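# Spread the towel flat, long sides pointing ahead

## Task

As viewed from the robot, lay the towel out as a single flat layer on the tabletop with its long edges running straight forward toward the far edge of the table. Every part of it must stay at least one finger's width inside the table edge, at least two finger widths away from the basket's rim, and more than a hand's width from the column of either arm. The basket must still stand upright with all of its base on the table, no more than three finger widths from its original spot and turned roughly as before. Finish by opening both grippers and pulling them away. Nothing may depend on the robot holding it in place at the end.

## Robot and tools

Robot and frame. There are two arms, left_arm and right_arm. The names are not image sides. All poses share one scene frame with its origin on the tabletop midway between the arms. +x runs out over the table, +z points up, and left_arm sits on the +y side. The URDF root links are at left_arm (+0.036, +0.342, 0) m, quat_wxyz (+0.996, 0, 0, -0.089), and right_arm (+0.011, -0.345, 0) m, quat_wxyz (+1.000, 0, 0, +0.016). On each gripper the fingers extend along its +z axis and close along its y axis. The reported end_effector_position is the point between the pads, about 1 cm short of the fingertips.

Joint ranges in rad, base to hand: waist -2.618 to 3.054, shoulder 0.000 to 3.142, elbow 0.000 to 3.142, wrist pitch -1.571 to 1.571, wrist yaw -1.571 to 1.571, wrist roll -2.094 to 2.094. The elbow never reaches fully straight.

Row layout, shared by execute_actions and move. A row is 14 plain numbers, each in [-1, 1], and always covers both arms. Numbers 1 to 7 are left_arm: dx, dy, dz, rx, ry, rz, opening. Numbers 8 to 14 are the same seven for right_arm. dx to rz are an offset, not a pose. The offset is expressed in that gripper's own axes and scaled so that 1.0 equals 0.6 m of translation or 180 degrees of rotation. rx, ry, rz form a single rotation vector. Opening is absolute, not an offset: +1 is fully open (0.093 m) and -1 is closed.

execute_actions(actions). actions is a list of up to 15 actions. Each action is a table of up to 15 rows, and each row lasts one control step of 1/30 s. If a table has fewer than 15 rows, its final row repeats until the action's 15 steps are used. Each row's offset is taken from the gripper pose measured when that action began, not from the preceding row. For the first action of a call, that start pose is the last one a result reported. An empty list only returns the current state and images.

move(target, speed, blocking). target is one 14-number row. Its offsets are taken from the pose in the latest result that shows one. Each gripper follows a straight path and both paths end together after 0.5 to 10 s. A move needing longer is cut off at 10 s, short of the target. Rotation takes the shorter way round. speed is the top path speed in m/s, from 0.002 to 0.5, default 0.25. The turning limit is twice that value in rad/s. Paths do not avoid obstacles or the other arm. Grippers can trail or stray from the path and may exceed speed, mostly near full reach. Faster contact hits harder, and aiming further past contact presses harder. The opening is applied at the start. With blocking=false the result arrives after 0.5 s while motion continues. Until a result shows the move has ended, other rows and moves are refused. Use wait(0) to check on it, or stop. The extra "move:" line gives the ending: done, off_target, moving, held or fault. If only one arm is named there, the other finished normally. It also gives limits: paced means the sent pose was clipped. held means a check blocked some steps, after which the arm may surge faster than speed. Each gripper's distance from its target is listed as well.

wait(seconds), from 0 to 10: lets the scene run while the arms keep their last command, and returns early if a move finishes. stop(): brakes a running move. Braking needs some distance, and the fingers keep moving. zoom_image(camera, region): region is [x0, y0, x1, y1] in image pixels, top-left origin, at most 504 by 504. read_manual(section): only "licences". finished_scene(scene): ends the current scene by its number and cannot be undone. The goal must already be met and must stay met.

Controller behaviour. Every step, the commanded pose is clipped to within 70 mm and 16 degrees of the measured pose. Damped inverse kinematics then chases it, giving position priority over orientation. After an action, the arm travels at most to its last clipped pose, so a distant goal needs further commands. Joint friction can leave the hand up to about 31 mm off, and smaller requests may produce no motion. To keep one arm still, send the offset back to its desired pose in a reply's first call and zeros afterward, always with its correct opening.

Results. The state line, left_arm: … | right_arm: …, gives each gripper's position in metres and quat_wxyz in the scene frame. Accuracy drops at long reach. "Hand target" lines show where each gripper is currently being driven. A "pose unreachable" line means a clearance check altered or blocked that arm's command. grip_measured is the gripper motor's position on the opening scale. The pads meet near -0.94, and each millimetre of held width adds about 0.0208. Each gripper has a fixed bias of up to ±0.02. After contact the reading keeps heading toward the sent value, so it barely reveals a grasp. Sending a value further below the object's width squeezes harder, up to roughly 50 to 62 N per pad, and less on parts under about 5 mm thick. Keep sending the closing value to hold on. The last entry of each arm's Joint positions is the opening in metres, floored at zero. FAULT lines report arm stops. MOTOR HOT appears at 75 °C. At 90 °C the arm halts for 10 s, and at 100 °C it goes limp and falls. Holding loads heats motors.

Cameras: cam_high, cam_low, cam_left_wrist, cam_right_wrist, each 504x504, returned in that order. Calibration (K, distortion, T_world_to_cam) is supplied and may be slightly off. Wrist camera poses follow from joint readings.

Avoid: knocking anything off the table, which fails the task; collisions or hard pressing between the arms; drops, slips, slams and forceful pushes. Held items may occasionally be tugged briefly.

Each tool is called after "Call:" as name([rows], argument=value, ...), one row to a line, values as JSON.

## Session

Call:
execute_actions(actions=[])

Scene clock: 0.00 s.
left_arm: end_effector_position=(+0.5351, +0.4008, +0.3890) grip_measured=+1.000 end_effector_quat_wxyz=(+0.704, +0.106, +0.697, -0.089) | right_arm: end_effector_position=(+0.3997, -0.1243, +0.2903) grip_measured=+1.000 end_effector_quat_wxyz=(+0.233, +0.070, +0.810, +0.534)
Joint positions: left_arm=[0.478 1.596 1.395 0.208 0.577 0.022 0.093] | right_arm=[ 0.22   1.511  1.272 -0.221 -0.765  0.914  0.093]
Joint velocities: left_arm=[0.012 0.012 0.002 0.037 0.022 0.037 0.   ] | right_arm=[-0.007 -0.012  0.007  0.007  0.066 -0.022  0.   ]
Motor temperatures (°C, as the motors report them): left_arm=[26 28 27 29 29 27] | right_arm=[26 25 29 28 26 28]
Hand target (left_arm): +0.535, +0.401, +0.389; +0.704, +0.106, +0.697, -0.089
Hand target (right_arm): +0.400, -0.124, +0.290; +0.233, +0.070, +0.810, +0.534

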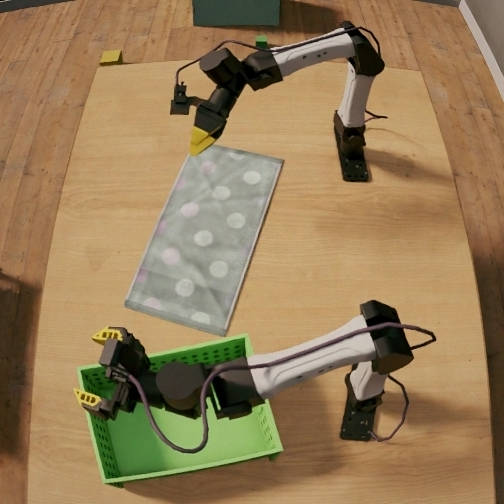

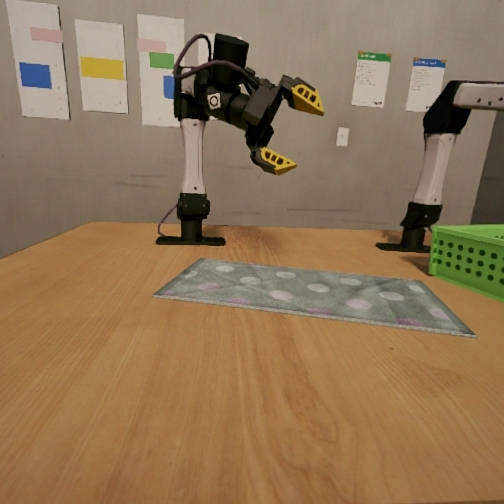

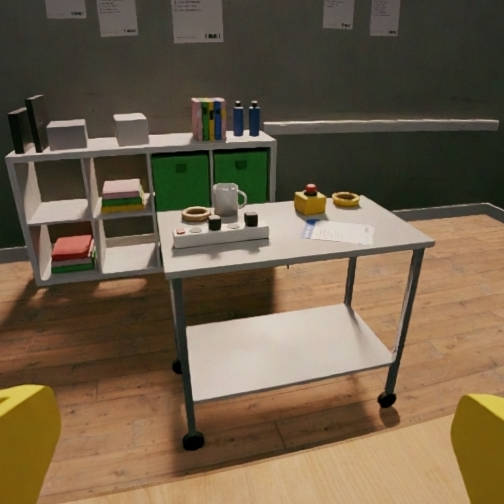

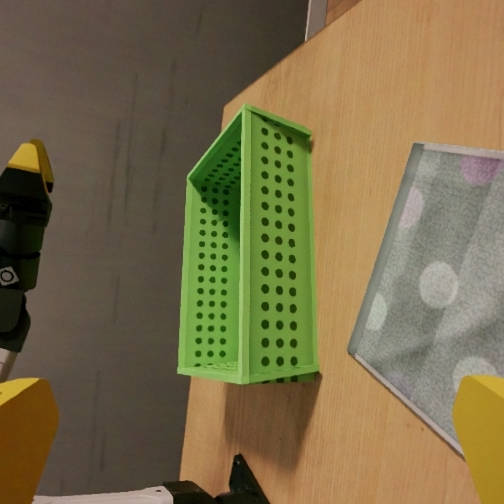

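Call:
move(target=[0.072,-0.5,0.08,-0.063,0.5,-0.075,0,0,-0.346,-0.237,0.363,0.158,-0.048,0])

Scene clock: 43.53 s.
left_arm: end_effector_position=(+0.4989, +0.1040, +0.3309) grip_measured=+0.002 end_effector_quat_wxyz=(+0.339, +0.019, +0.929, -0.148) | right_arm: end_effector_position=(+0.3660, -0.3248, +0.1522) grip_measured=+0.002 end_effector_quat_wxyz=(+0.018, +0.009, +1.000, +0.005)
Joint positions: left_arm=[-0.31   2.248  2.846 -1.411 -0.039 -0.431  0.045] | right_arm=[ 0.02   1.863  1.735 -1.406 -0.007  0.071  0.045]
Joint velocities: left_arm=[ 0.012 -0.017 -0.007  0.022  0.037 -0.007  0.   ] | right_arm=[-0.007 -0.002 -0.012 -0.022 -0.022 -0.066  0.   ]
Motor temperatures (°C, as the motors report them): left_arm=[26 34 33 36 29 27] | right_arm=[26 30 34 33 26 28]
Hand target (left_arm): +0.504, +0.101, +0.340; +0.354, +0.014, +0.921, -0.165
Hand target (right_arm): +0.366, -0.331, +0.150; +0.008, +0.010, +1.000, -0.001
Off the commanded pose (left_arm): 0.008 m, 44 deg; orientation clipped at the last step of the last action.
Off the commanded pose (right_arm): 0.006 m, 2 deg.
elbow stopped short (left arm): the move would have taken joint 3 (elbow) straighter than the controller allows; a more bent joint 3 avoids this.
move: off_target (left_arm); limits=paced
camera_calibration (this result's frames):
cam_left_wrist: T_world_to_cam=[[-0.118262, -0.957638, 0.262571, 0.0741575], [-0.959358, 0.0419615, -0.279055, 0.602286], [0.256216, -0.284901, -0.92368, 0.291189], [0, 0, 0, 1]] pos_world=[0.511971, 0.128703, 0.417565]
cam_right_wrist: T_world_to_cam=[[-0.0180605, -0.99973, -0.0146172, -0.32021], [-0.916896, 0.0107305, 0.398981, 0.31555], [-0.398717, 0.0206083, -0.916843, 0.376077], [0, 0, 0, 1]] pos_world=[0.433492, -0.33126, 0.214224]

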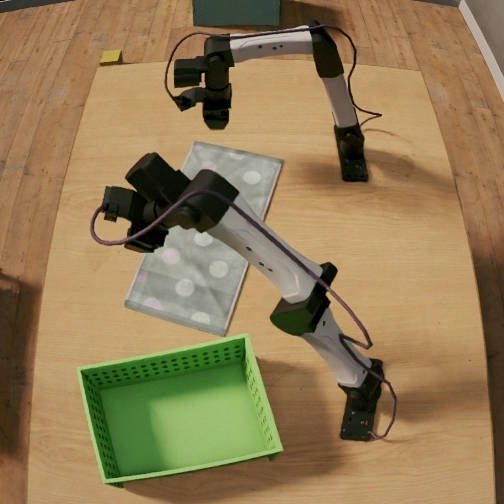

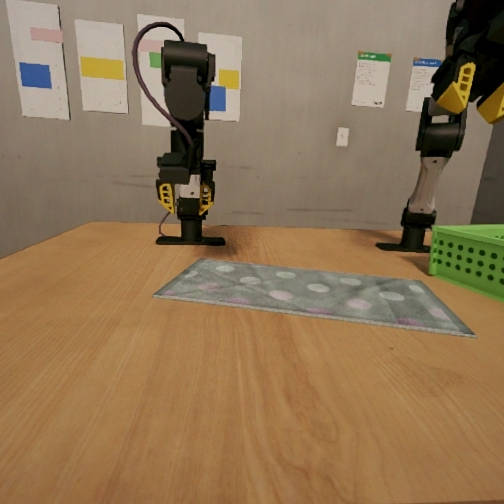

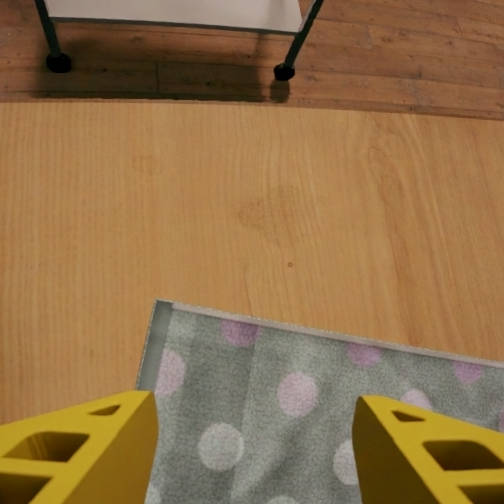

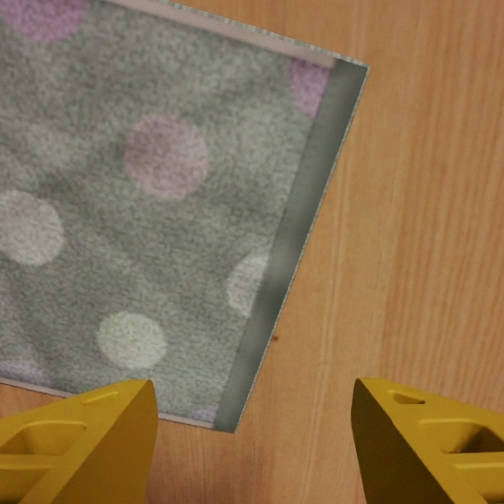

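Call:
move(target=[0.188,0.1,0.373,0,0.1,0,0,-0.098,-0.075,0.133,0,0,0,0])

Scene clock: 63.53 s.
left_arm: end_effector_position=(+0.5488, +0.0976, +0.0617) grip_measured=+0.002 end_effector_quat_wxyz=(+0.164, +0.035, +0.977, -0.128) | right_arm: end_effector_position=(+0.4168, -0.3665, +0.0732) grip_measured=+0.002 end_effector_quat_wxyz=(+0.002, +0.009, +1.000, +0.003)
Joint positions: left_arm=[-0.233  2.434  2.187 -0.92   0.116 -0.363  0.045] | right_arm=[-0.089  2.105  1.765 -1.226 -0.007 -0.038  0.045]
Joint velocities: left_arm=[-0.007 -0.012 -0.002  0.066 -0.007  0.037  0.   ] | right_arm=[ 0.002  0.002  0.007 -0.022 -0.022  0.037 -0.   ]
Motor temperatures (°C, as the motors report them): left_arm=[26 38 34 36 29 27] | right_arm=[26 32 35 30 26 28]
Hand target (left_arm): +0.559, +0.095, +0.080; +0.191, +0.041, +0.970, -0.143
Hand target (right_arm): +0.427, -0.371, +0.074; +0.019, +0.009, +1.000, +0.004
Off the commanded pose (left_arm): 0.024 m, 4 deg.
Off the commanded pose (right_arm): 0.011 m, 2 deg.
move: off_target (left_arm, right_arm)
camera_calibration (this result's frames):
cam_left_wrist: T_world_to_cam=[[-0.0942692, -0.96784, 0.233234, 0.134278], [-0.990463, 0.114824, 0.0761524, 0.563366], [-0.100484, -0.223831, -0.969434, 0.220579], [0, 0, 0, 1]] pos_world=[0.592816, 0.114644, 0.139617]
cam_right_wrist: T_world_to_cam=[[-0.0181047, -0.999766, -0.0118465, -0.362253], [-0.903997, 0.0113061, 0.42739, 0.386857], [-0.427156, 0.018447, -0.90399, 0.334869], [0, 0, 0, 1]] pos_world=[0.4862, -0.372719, 0.133088]

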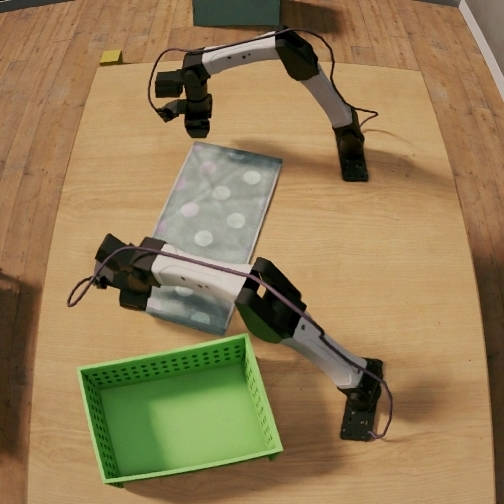

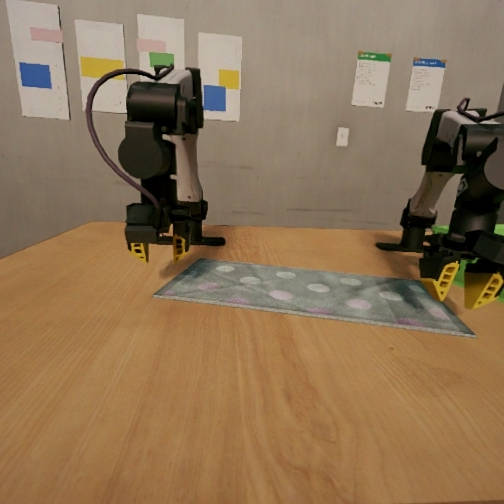

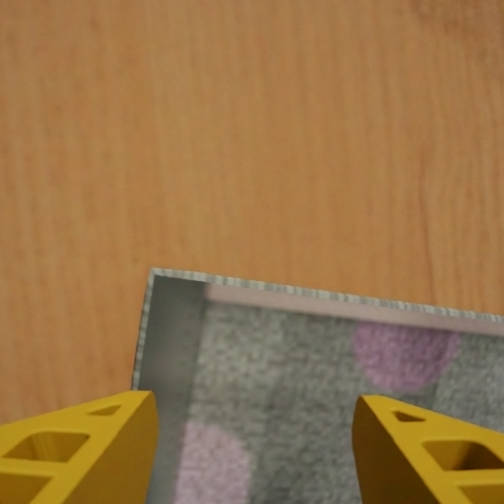

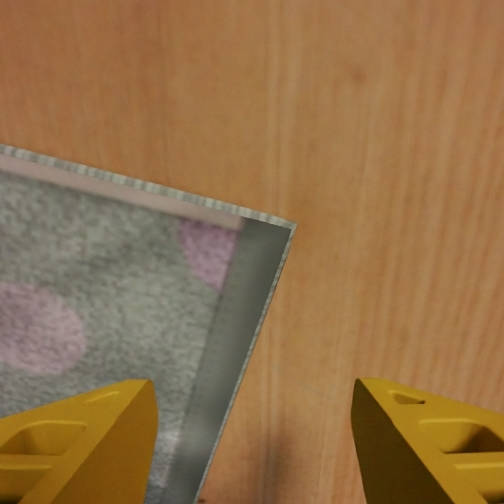

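Call:
move(target=[0.016,0.032,0.087,0,0,0,0,0,0,0.113,0,0,0,0], speed=0.08)

Call:
move(target=[0,0,0.01,0,0,0,-1,0,0,0.01,0,0,0,-1], speed=0.05)

Call:
move(target=[-0.055,-0.04,-0.15,0,0,0,-1,0,0,-0.167,0,0,0,-1], speed=0.1)

Scene clock: 75.37 s.
left_arm: end_effector_position=(+0.5538, +0.0980, +0.0304) grip_measured=+0.002 end_effector_quat_wxyz=(+0.167, +0.035, +0.977, -0.131) | right_arm: end_effector_position=(+0.4121, -0.3659, +0.0184) grip_measured=+0.002 end_effector_quat_wxyz=(-0.005, +0.008, +1.000, +0.005)
Joint positions: left_arm=[-0.227  2.46   2.107 -0.806  0.122 -0.359  0.045] | right_arm=[-0.089  2.145  1.605 -1.041 -0.009 -0.039  0.045]
Joint velocities: left_arm=[-0.017 -0.002  0.002  0.007 -0.051  0.066 -0.   ] | right_arm=[-0.022 -0.017  0.002 -0.022  0.022 -0.007 -0.   ]
Motor temperatures (°C, as the motors report them): left_arm=[26 43 35 36 29 27] | right_arm=[26 35 36 30 26 28]
Hand target (left_arm): +0.557, +0.104, +0.007; +0.163, +0.035, +0.978, -0.128
Hand target (right_arm): +0.416, -0.367, +0.006; +0.002, +0.009, +1.000, +0.003
Off the commanded pose (left_arm): 0.025 m, 0 deg.
Off the commanded pose (right_arm): 0.014 m, 1 deg.
move: off_target (left_arm, right_arm)
camera_calibration (this result's frames):
cam_left_wrist: T_world_to_cam=[[-0.0951668, -0.966344, 0.239004, 0.142581], [-0.990875, 0.114978, 0.0703311, 0.570975], [-0.0954442, -0.23013, -0.968468, 0.188627], [0, 0, 0, 1]] pos_world=[0.597337, 0.115542, 0.108445]
cam_right_wrist: T_world_to_cam=[[-0.0179218, -0.999737, -0.0143149, -0.362424], [-0.897601, 0.00978061, 0.440701, 0.402637], [-0.440445, 0.0207472, -0.89754, 0.289499], [0, 0, 0, 1]] pos_world=[0.482421, -0.372273, 0.0772064]

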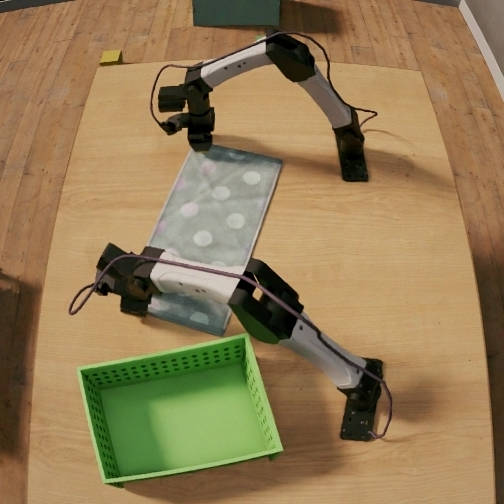

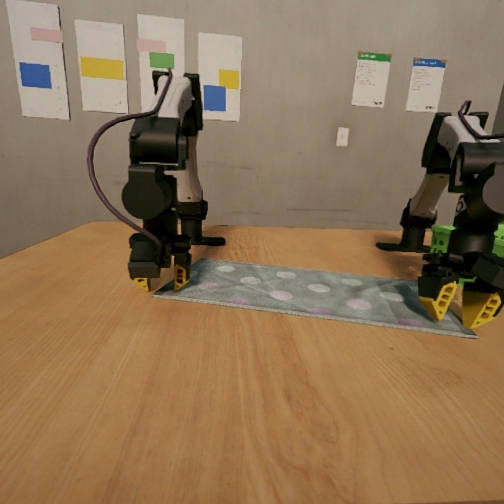

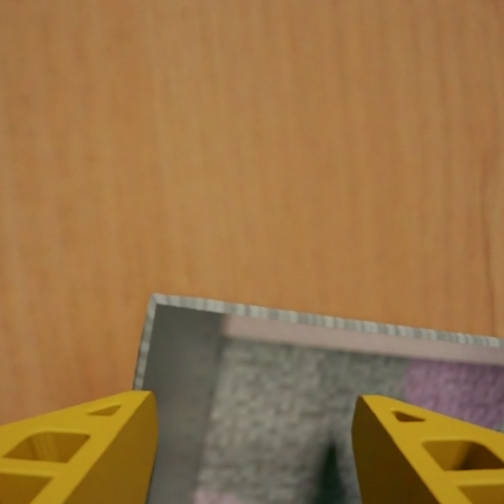

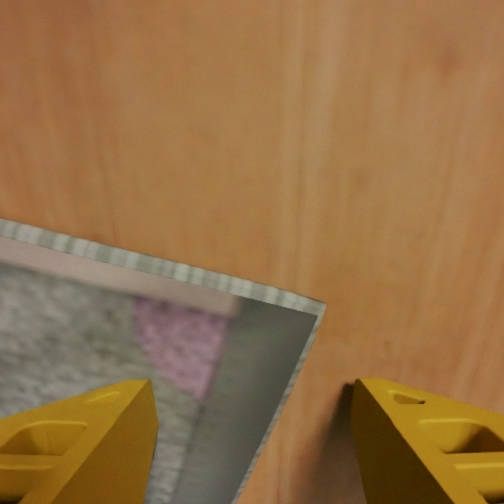

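Scene clock: 76.07 s.
left_arm: end_effector_position=(+0.5537, +0.0984, +0.0309) grip_measured=-0.991 end_effector_quat_wxyz=(+0.167, +0.035, +0.977, -0.131) | right_arm: end_effector_position=(+0.4122, -0.3617, +0.0184) grip_measured=-0.978 end_effector_quat_wxyz=(-0.005, +0.007, +1.000, +0.014)
Joint positions: left_arm=[-0.227  2.459  2.107 -0.808  0.121 -0.359  0.   ] | right_arm=[-0.086  2.145  1.605 -1.042 -0.028 -0.039  0.   ]
Joint velocities: left_arm=[-0.007  0.007 -0.017  0.066  0.037 -0.037  0.   ] | right_arm=[0.007 0.012 0.012 0.022 0.022 0.022 0.   ]
Motor temperatures (°C, as the motors report them): left_arm=[26 43 35 36 29 27] | right_arm=[26 35 36 30 26 28]
Hand target (left_arm): +0.556, +0.097, +0.025; +0.167, +0.035, +0.977, -0.131
Hand target (right_arm): +0.412, -0.366, +0.012; -0.005, +0.008, +1.000, +0.005
Off the commanded pose (left_arm): 0.007 m, 0 deg.
Off the commanded pose (right_arm): 0.007 m, 1 deg.
move: done
camera_calibration (this result's frames):
cam_left_wrist: T_world_to_cam=[[-0.0946, -0.966507, 0.238569, 0.142511], [-0.990921, 0.114415, 0.070596, 0.570873], [-0.0955274, -0.229724, -0.968556, 0.18917], [0, 0, 0, 1]] pos_world=[0.597243, 0.115879, 0.108921]
cam_right_wrist: T_world_to_cam=[[-0.0158327, -0.999317, -0.033397, -0.358646], [-0.897733, -0.000499487, 0.440539, 0.39894], [-0.440255, 0.0369566, -0.897112, 0.295261], [0, 0, 0, 1]] pos_world=[0.482453, -0.369113, 0.077156]

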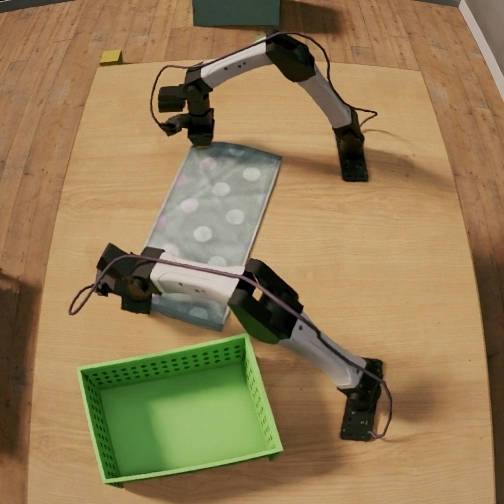

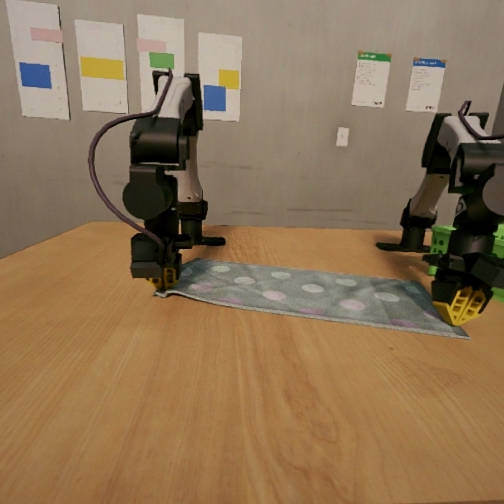

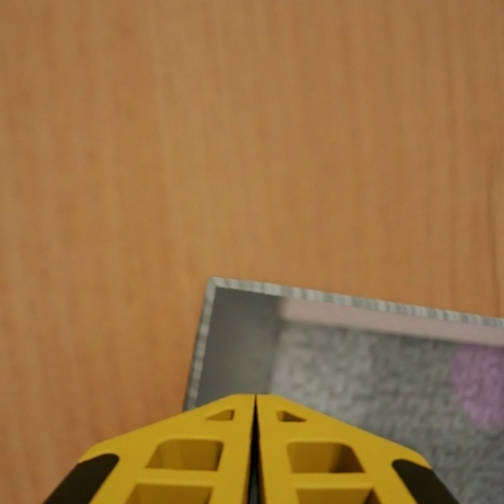

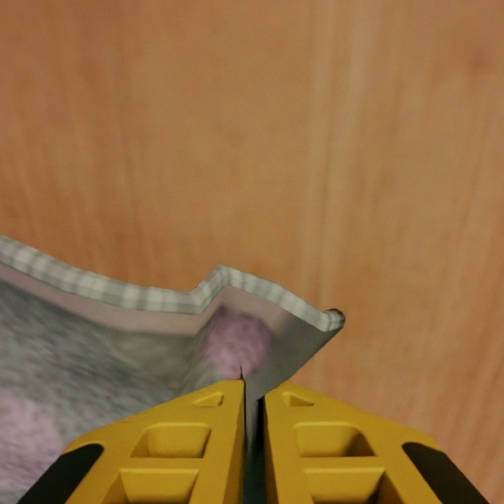

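Scene clock: 77.97 s.
left_arm: end_effector_position=(+0.5543, +0.0981, +0.1281) grip_measured=-0.991 end_effector_quat_wxyz=(+0.167, +0.035, +0.977, -0.131) | right_arm: end_effector_position=(+0.4129, -0.3617, +0.1049) grip_measured=-0.978 end_effector_quat_wxyz=(-0.016, +0.008, +1.000, +0.015)
Joint positions: left_arm=[-0.227  2.557  2.681 -1.283  0.121 -0.359  0.   ] | right_arm=[-0.086  2.123  1.917 -1.399 -0.028 -0.039  0.   ]
Joint velocities: left_arm=[-0.002 -0.002  0.012  0.022 -0.022  0.007  0.   ] | right_arm=[-0.007 -0.007  0.002 -0.007  0.066  0.022  0.   ]
Motor temperatures (°C, as the motors report them): left_arm=[26 44 35 35 29 27] | right_arm=[26 36 36 30 26 28]
Hand target (left_arm): +0.554, +0.097, +0.129; +0.167, +0.035, +0.976, -0.131
Hand target (right_arm): +0.413, -0.363, +0.119; -0.005, +0.007, +1.000, +0.014
Off the commanded pose (left_arm): 0.002 m, 0 deg.
Off the commanded pose (right_arm): 0.014 m, 1 deg.
move: off_target (right_arm)
camera_calibration (this result's frames):
cam_left_wrist: T_world_to_cam=[[-0.0948511, -0.966399, 0.238905, 0.119216], [-0.990995, 0.114447, 0.0695021, 0.564821], [-0.0945087, -0.230161, -0.968552, 0.282781], [0, 0, 0, 1]] pos_world=[0.597768, 0.115653, 0.206151]
cam_right_wrist: T_world_to_cam=[[-0.0165917, -0.999263, -0.0346016, -0.355263], [-0.887791, -0.00119613, 0.460245, 0.355111], [-0.459947, 0.0383553, -0.887117, 0.380792], [0, 0, 0, 1]] pos_world=[0.484514, -0.369182, 0.162076]

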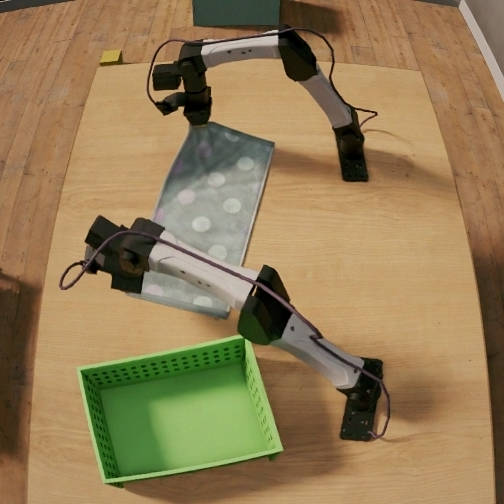

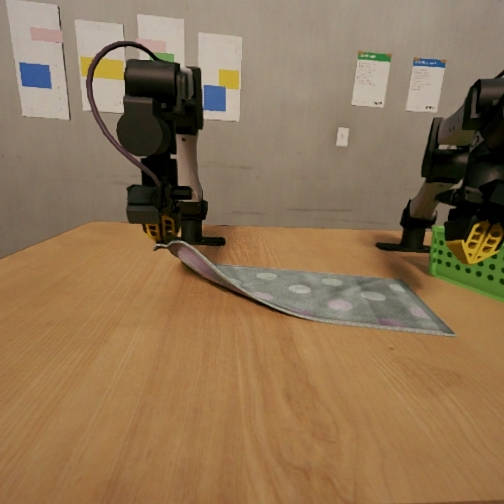

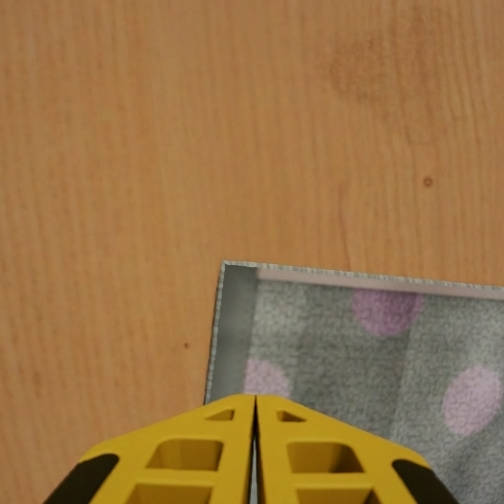

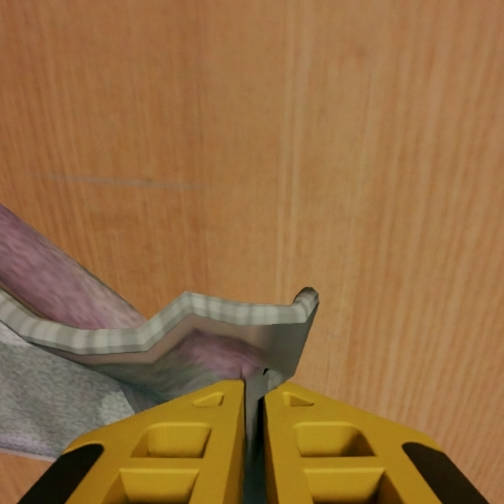

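Call:
move(target=[0.065,0.009,0.23,0,0,0,0,0,0,0,0,0,0,-1], speed=0.1)

Call:
move(target=[0.01,0.007,0.03,0,0,0,-1,0,0,0,0,0,0,-1], speed=0.05)

Call:
move(target=[-0.055,-0.04,-0.15,0,0,0,-1,0,0,0,0,0,0,-1], speed=0.1)

Scene clock: 86.93 s.
left_arm: end_effector_position=(+0.5529, +0.0834, +0.0261) grip_measured=-0.002 end_effector_quat_wxyz=(+0.159, +0.030, +0.979, -0.122) | right_arm: end_effector_position=(+0.4129, -0.3617, +0.1049) grip_measured=-0.978 end_effector_quat_wxyz=(-0.016, +0.008, +1.000, +0.015)
Joint positions: left_arm=[-0.258  2.515  2.2   -0.863  0.097 -0.395  0.045] | right_arm=[-0.086  2.123  1.917 -1.399 -0.028 -0.039  0.   ]
Joint velocities: left_arm=[-0.012 -0.012 -0.032  0.022  0.037 -0.022 -0.   ] | right_arm=[-0.012  0.002  0.022  0.022 -0.051  0.022  0.   ]
Motor temperatures (°C, as the motors report them): left_arm=[26 45 36 35 29 27] | right_arm=[26 38 36 30 26 28]
Hand target (left_arm): +0.557, +0.072, -0.011; +0.164, +0.035, +0.977, -0.130
Hand target (right_arm): +0.413, -0.362, +0.105; -0.016, +0.008, +1.000, +0.015
Off the commanded pose (left_arm): 0.042 m, 2 deg.
Off the commanded pose (right_arm): 0.000 m, 0 deg.
move: off_target (left_arm)
camera_calibration (this result's frames):
cam_left_wrist: T_world_to_cam=[[-0.0804592, -0.971285, 0.2239, 0.122071], [-0.990725, 0.102605, 0.0890854, 0.572612], [-0.109501, -0.214655, -0.970532, 0.187575], [0, 0, 0, 1]] pos_world=[0.597662, 0.100077, 0.103705]
cam_right_wrist: T_world_to_cam=[[-0.0165917, -0.999263, -0.0346016, -0.355263], [-0.887791, -0.00119613, 0.460245, 0.355111], [-0.459947, 0.0383553, -0.887117, 0.380792], [0, 0, 0, 1]] pos_world=[0.484514, -0.369182, 0.162076]

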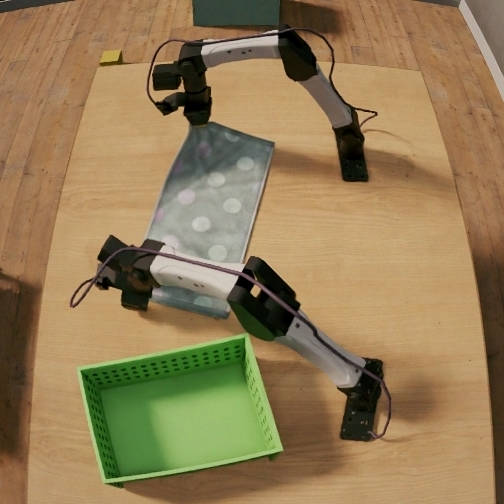

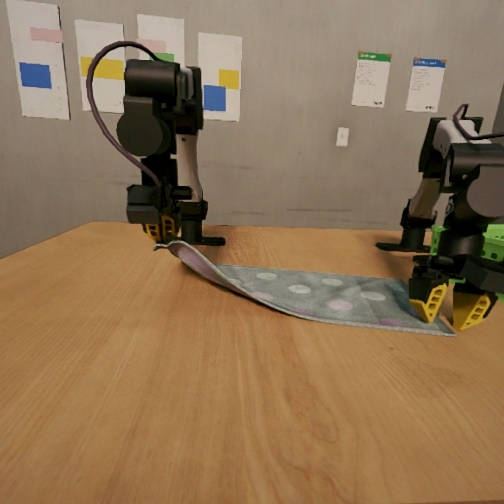

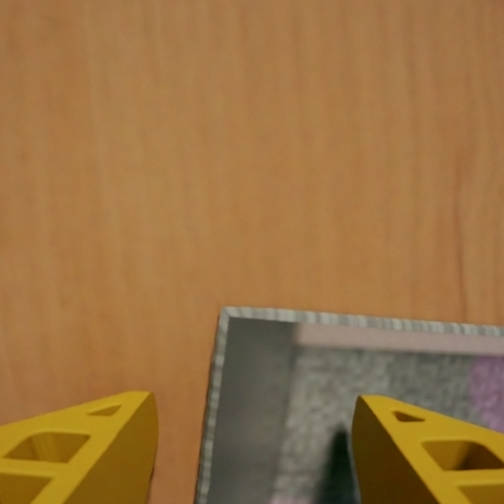

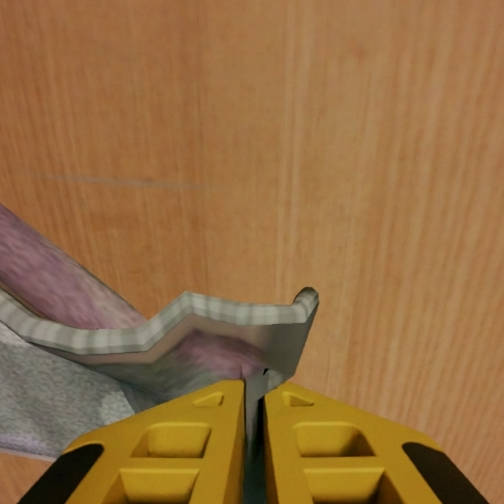

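Scene clock: 87.63 s.
left_arm: end_effector_position=(+0.5550, +0.0845, +0.0255) grip_measured=-0.991 end_effector_quat_wxyz=(+0.166, +0.029, +0.978, -0.121) | right_arm: end_effector_position=(+0.4129, -0.3617, +0.1049) grip_measured=-0.978 end_effector_quat_wxyz=(-0.016, +0.008, +1.000, +0.015)
Joint positions: left_arm=[-0.257  2.507  2.179 -0.837  0.09  -0.395  0.   ] | right_arm=[-0.086  2.123  1.917 -1.399 -0.028 -0.039  0.   ]
Joint velocities: left_arm=[-0.002  0.002 -0.007 -0.022  0.037 -0.022  0.   ] | right_arm=[-0.012 -0.002  0.007 -0.022  0.007 -0.007  0.   ]
Motor temperatures (°C, as the motors report them): left_arm=[26 46 36 35 29 27] | right_arm=[26 39 36 30 26 28]
Hand target (left_arm): +0.552, +0.084, +0.007; +0.158, +0.030, +0.979, -0.122
Hand target (right_arm): +0.413, -0.362, +0.105; -0.016, +0.008, +1.000, +0.015
Off the commanded pose (left_arm): 0.019 m, 1 deg.
Off the commanded pose (right_arm): 0.000 m, 0 deg.
move: off_target (left_arm)
camera_calibration (this result's frames):
cam_left_wrist: T_world_to_cam=[[-0.0797862, -0.971768, 0.22204, 0.123151], [-0.992291, 0.0986193, 0.0750488, 0.576166], [-0.0948275, -0.214341, -0.972145, 0.17937], [0, 0, 0, 1]] pos_world=[0.598559, 0.1013, 0.103788]
cam_right_wrist: T_world_to_cam=[[-0.0165917, -0.999263, -0.0346016, -0.355263], [-0.887791, -0.00119613, 0.460245, 0.355111], [-0.459947, 0.0383553, -0.887117, 0.380792], [0, 0, 0, 1]] pos_world=[0.484514, -0.369182, 0.162076]

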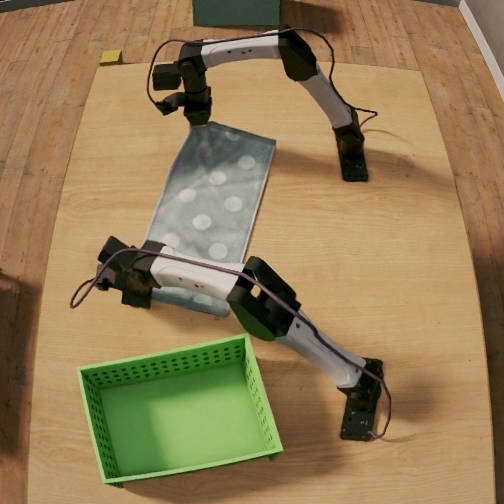

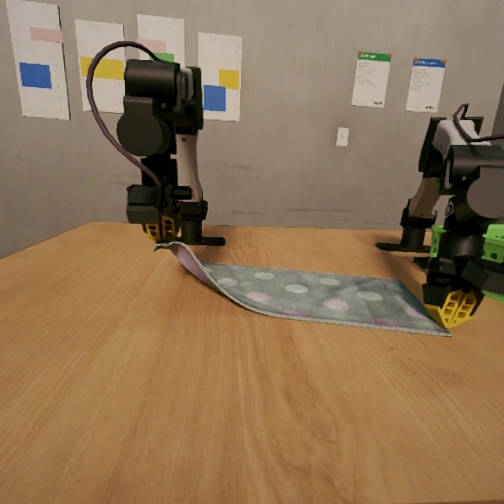

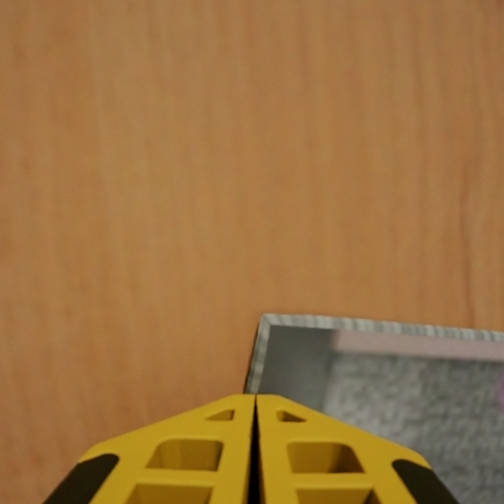

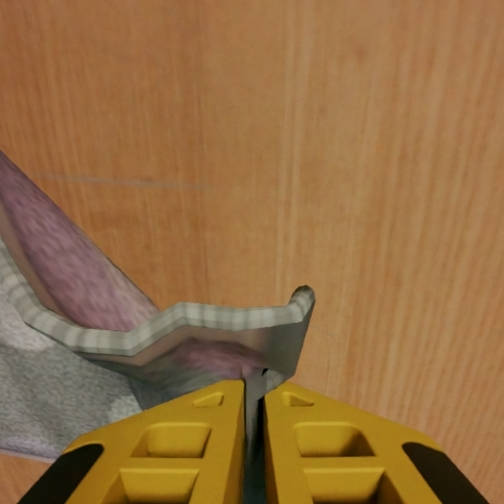

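Scene clock: 89.40 s.
left_arm: end_effector_position=(+0.5567, +0.0837, +0.1214) grip_measured=-0.991 end_effector_quat_wxyz=(+0.173, +0.029, +0.977, -0.124) | right_arm: end_effector_position=(+0.4129, -0.3617, +0.1049) grip_measured=-0.978 end_effector_quat_wxyz=(-0.016, +0.008, +1.000, +0.015)
Joint positions: left_arm=[-0.257  2.655  2.845 -1.341  0.09  -0.395  0.   ] | right_arm=[-0.086  2.123  1.917 -1.399 -0.028 -0.039  0.   ]
Joint velocities: left_arm=[-0.007  0.012  0.002  0.022  0.051  0.022  0.   ] | right_arm=[-0.007 -0.027 -0.002 -0.022  0.007  0.007  0.   ]
Motor temperatures (°C, as the motors report them): left_arm=[26 46 36 35 29 27] | right_arm=[26 39 36 30 26 28]
Hand target (left_arm): +0.555, +0.081, +0.124; +0.174, +0.029, +0.976, -0.125
Hand target (right_arm): +0.413, -0.362, +0.105; -0.016, +0.008, +1.000, +0.015
Off the commanded pose (left_arm): 0.003 m, 1 deg.
Off the commanded pose (right_arm): 0.000 m, 0 deg.
elbow stopped short (left arm): the move would have taken joint 3 (elbow) straighter than the controller allows; a more bent joint 3 avoids this.
move: done
camera_calibration (this result's frames):
cam_left_wrist: T_world_to_cam=[[-0.0827368, -0.970395, 0.226908, 0.102167], [-0.993188, 0.0990363, 0.0613956, 0.572882], [-0.0820502, -0.220283, -0.971979, 0.265897], [0, 0, 0, 1]] pos_world=[0.599249, 0.100979, 0.200091]
cam_right_wrist: T_world_to_cam=[[-0.0165917, -0.999263, -0.0346016, -0.355263], [-0.887791, -0.00119613, 0.460245, 0.355111], [-0.459947, 0.0383553, -0.887117, 0.380792], [0, 0, 0, 1]] pos_world=[0.484514, -0.369182, 0.162076]

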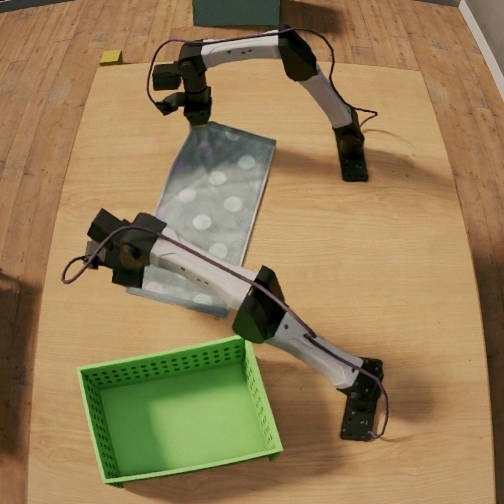

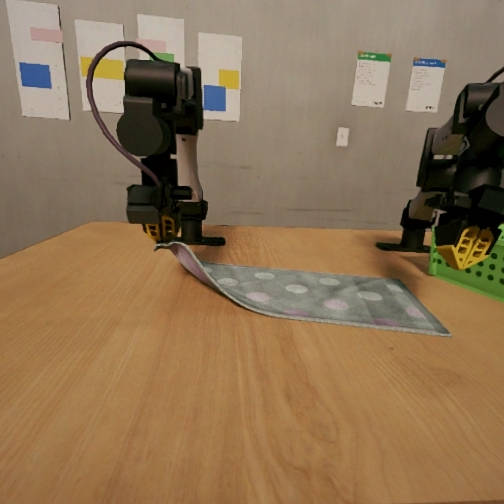

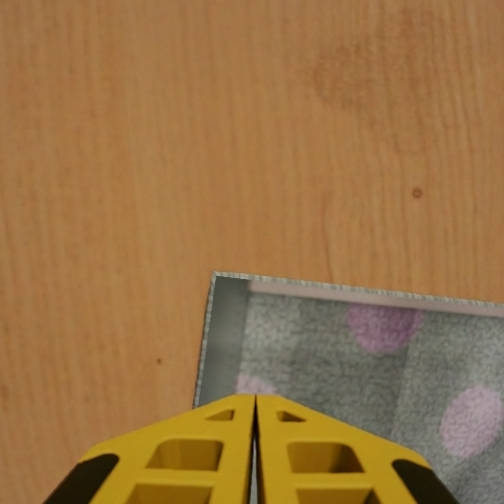

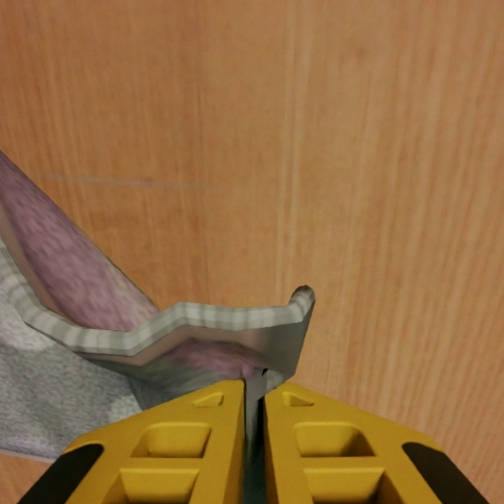

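Call:
move(target=[0.233,-0.017,-0.35,0,0,0,-1,0.47,0.27,0.09,0,0,0.3,-1], speed=0.12)

Scene clock: 102.30 s.
left_arm: end_effector_position=(+0.3623, +0.1214, +0.2693) grip_measured=-0.991 end_effector_quat_wxyz=(+0.173, +0.031, +0.975, -0.132) | right_arm: end_effector_position=(+0.1287, -0.1997, +0.0655) grip_measured=-0.978 end_effector_quat_wxyz=(-0.031, +0.461, +0.887, -0.009)
Joint positions: left_arm=[-0.398  1.75   1.986 -1.369  0.045 -0.522  0.   ] | right_arm=[ 0.807  1.302  0.82  -1.121 -0.055  1.798  0.   ]
Joint velocities: left_arm=[ 0.002 -0.012  0.002 -0.007 -0.066  0.022  0.   ] | right_arm=[-0.007  0.007  0.002 -0.081  0.066  0.066  0.   ]
Motor temperatures (°C, as the motors report them): left_arm=[26 48 36 34 29 27] | right_arm=[26 40 36 29 26 28]
Hand target (left_arm): +0.356, +0.125, +0.269; +0.171, +0.029, +0.977, -0.125
Hand target (right_arm): +0.127, -0.197, +0.066; -0.028, +0.460, +0.887, +0.005
Off the commanded pose (left_arm): 0.011 m, 1 deg.
Off the commanded pose (right_arm): 0.007 m, 2 deg.
move: off_target (left_arm)
camera_calibration (this result's frames):
cam_left_wrist: T_world_to_cam=[[-0.0898227, -0.966356, 0.241013, 0.0873959], [-0.992608, 0.106691, 0.0578489, 0.366805], [-0.0816165, -0.234035, -0.968796, 0.40268], [0, 0, 0, 1]] pos_world=[0.404809, 0.139562, 0.347832]
cam_right_wrist: T_world_to_cam=[[-0.817972, -0.5739, 0.0395083, -0.0161711], [-0.49075, 0.731994, 0.472599, 0.215641], [-0.300144, 0.367184, -0.880391, 0.253511], [0, 0, 0, 1]] pos_world=[0.168688, -0.260214, 0.121916]

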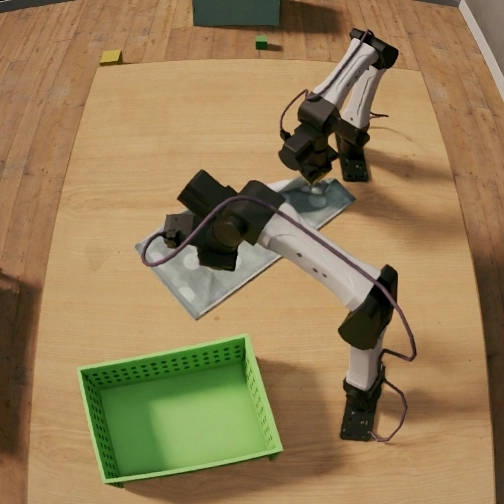

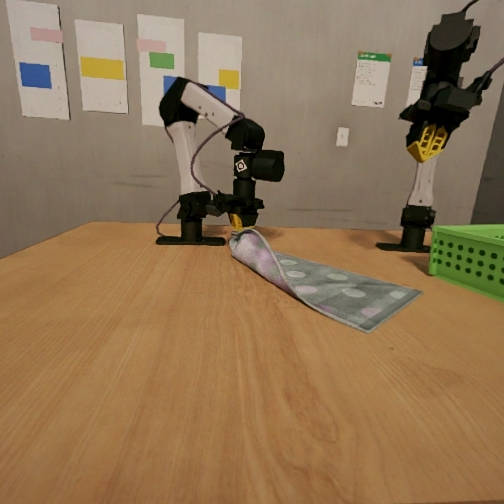

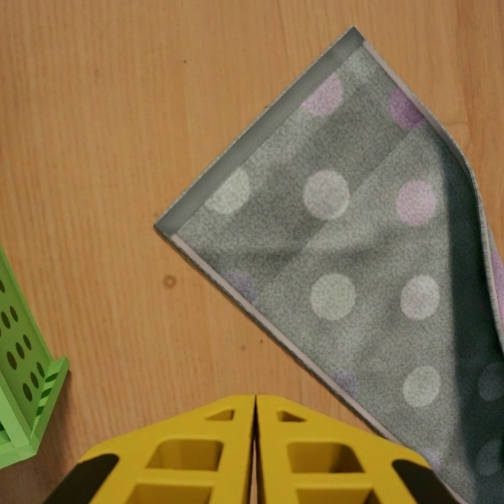

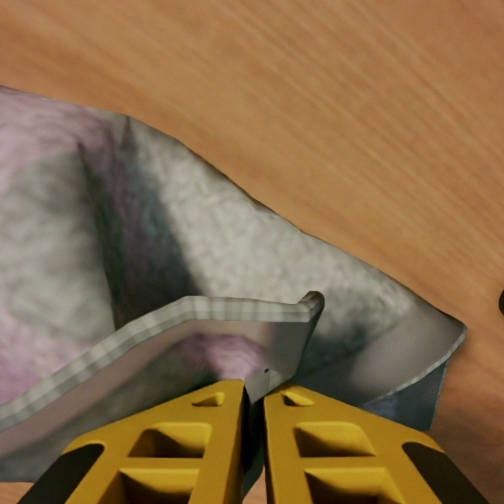

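Call:
move(target=[0.03,0.058,0.283,0.084,0.11,-0.02,0,-0.194,-0.015,0.05,0,0,0,-1], speed=0.12)

Scene clock: 113.77 s.
left_arm: end_effector_position=(+0.4037, +0.1143, +0.1039) grip_measured=-0.002 end_effector_quat_wxyz=(-0.006, +0.040, +0.968, -0.247) | right_arm: end_effector_position=(+0.1888, -0.2965, +0.0396) grip_measured=-0.978 end_effector_quat_wxyz=(-0.026, +0.461, +0.887, -0.002)
Joint positions: left_arm=[-0.199  2.034  1.694 -1.066  0.474 -0.334  0.045] | right_arm=[ 0.205  1.335  0.736 -1.014 -0.031  1.195  0.   ]
Joint velocities: left_arm=[-0.017 -0.012  0.012  0.051  0.037 -0.022  0.002] | right_arm=[-0.012 -0.032 -0.012 -0.051 -0.066  0.007  0.   ]
Motor temperatures (°C, as the motors report them): left_arm=[26 46 35 34 29 27] | right_arm=[26 38 35 29 26 28]
Hand target (left_arm): +0.406, +0.114, +0.101; -0.004, +0.044, +0.966, -0.255
Hand target (right_arm): +0.190, -0.300, +0.032; -0.026, +0.461, +0.887, -0.008
Off the commanded pose (left_arm): 0.006 m, 1 deg.
Off the commanded pose (right_arm): 0.010 m, 1 deg.
move: done
camera_calibration (this result's frames):
cam_left_wrist: T_world_to_cam=[[-0.0611221, -0.880878, 0.469381, 0.078986], [-0.897723, 0.254074, 0.359916, 0.331641], [-0.436299, -0.399375, -0.806314, 0.389374], [0, 0, 0, 1]] pos_world=[0.472433, 0.140822, 0.15752]
cam_right_wrist: T_world_to_cam=[[-0.818056, -0.574701, 0.0224228, -0.0211063], [-0.498407, 0.727833, 0.471009, 0.328506], [-0.287009, 0.374136, -0.881843, 0.283944], [0, 0, 0, 1]] pos_world=[0.227958, -0.357461, 0.0961383]

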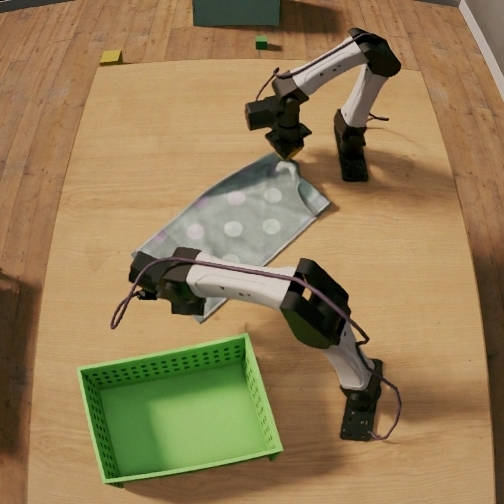

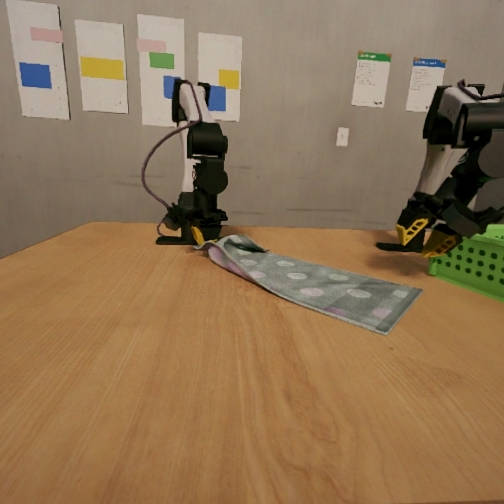

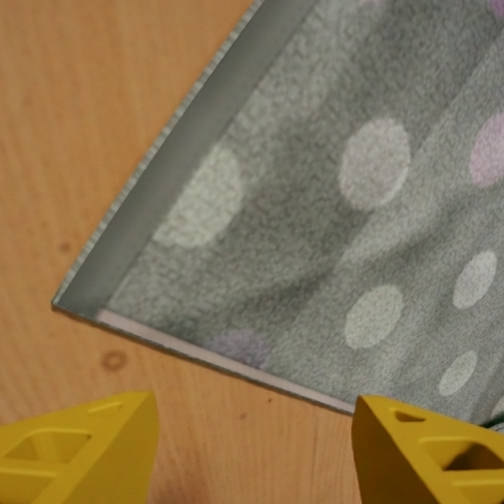

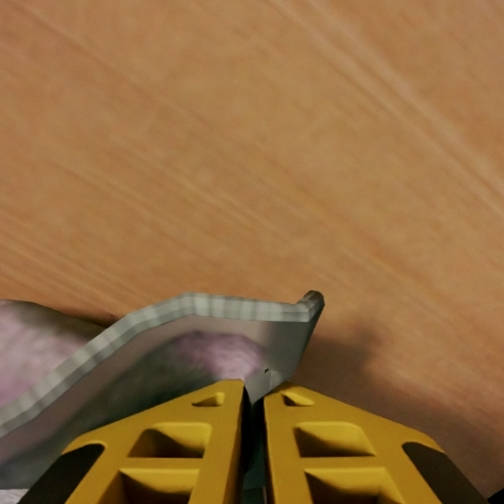

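Call:
move(target=[-0.008,0.06,0.053,-0.159,-0.004,-0.026,0,0,0,0,0,0,0,-1], speed=0.1)

Scene clock: 124.67 s.
left_arm: end_effector_position=(+0.4081, +0.1316, +0.0551) grip_measured=-0.002 end_effector_quat_wxyz=(-0.003, +0.001, +1.000, -0.009) | right_arm: end_effector_position=(+0.1890, -0.2965, +0.0396) grip_measured=-0.978 end_effector_quat_wxyz=(-0.026, +0.460, +0.888, -0.002)
Joint positions: left_arm=[-0.33   2.204  1.849 -1.213  0.019 -0.507  0.045] | right_arm=[ 0.205  1.335  0.736 -1.013 -0.031  1.192  0.   ]
Joint velocities: left_arm=[-0.007  0.007  0.007 -0.037 -0.007  0.022 -0.   ] | right_arm=[-0.017  0.007 -0.007 -0.081 -0.095 -0.007  0.   ]
Motor temperatures (°C, as the motors report them): left_arm=[26 45 35 34 29 27] | right_arm=[26 35 35 29 26 28]
Hand target (left_arm): +0.410, +0.130, +0.057; -0.001, -0.001, +1.000, -0.002
Hand target (right_arm): +0.189, -0.296, +0.040; -0.026, +0.461, +0.887, -0.002
Off the commanded pose (left_arm): 0.004 m, 1 deg.
Off the commanded pose (right_arm): 0.000 m, 0 deg.
move: done
camera_calibration (this result's frames):
cam_left_wrist: T_world_to_cam=[[0.01291, -0.999898, 0.00608799, 0.128383], [-0.909769, -0.00921944, 0.415013, 0.385271], [-0.414914, -0.0108965, -0.909795, 0.304667], [0, 0, 0, 1]] pos_world=[0.475261, 0.135242, 0.116511]
cam_right_wrist: T_world_to_cam=[[-0.816538, -0.576888, 0.0215958, -0.0218366], [-0.500721, 0.726356, 0.470834, 0.328574], [-0.287304, 0.37364, -0.881958, 0.283886], [0, 0, 0, 1]] pos_world=[0.228255, -0.35733, 0.0961432]

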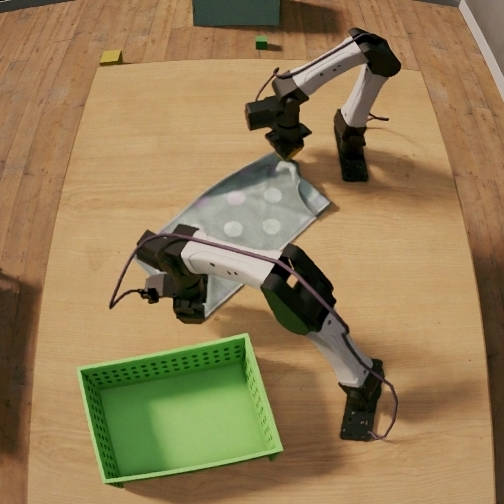

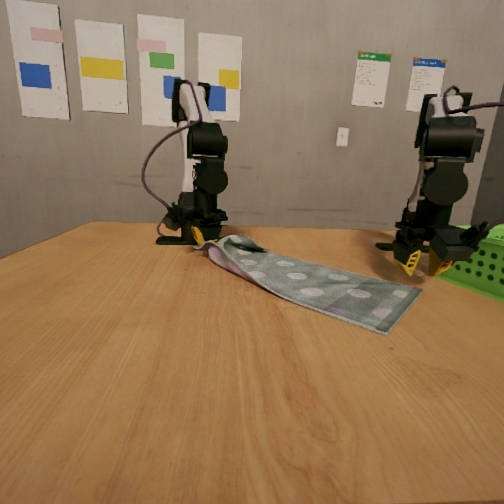

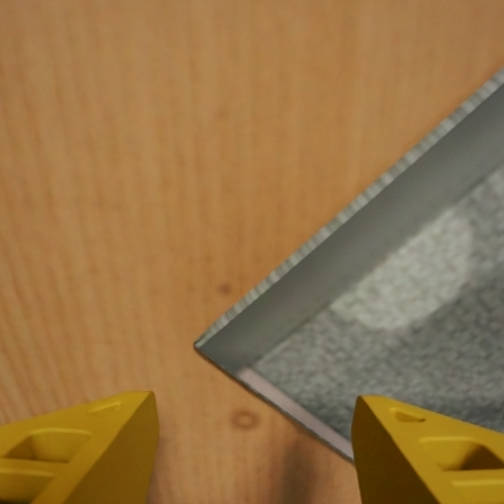

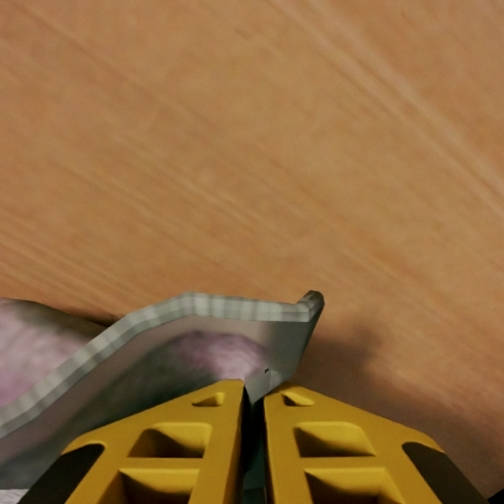

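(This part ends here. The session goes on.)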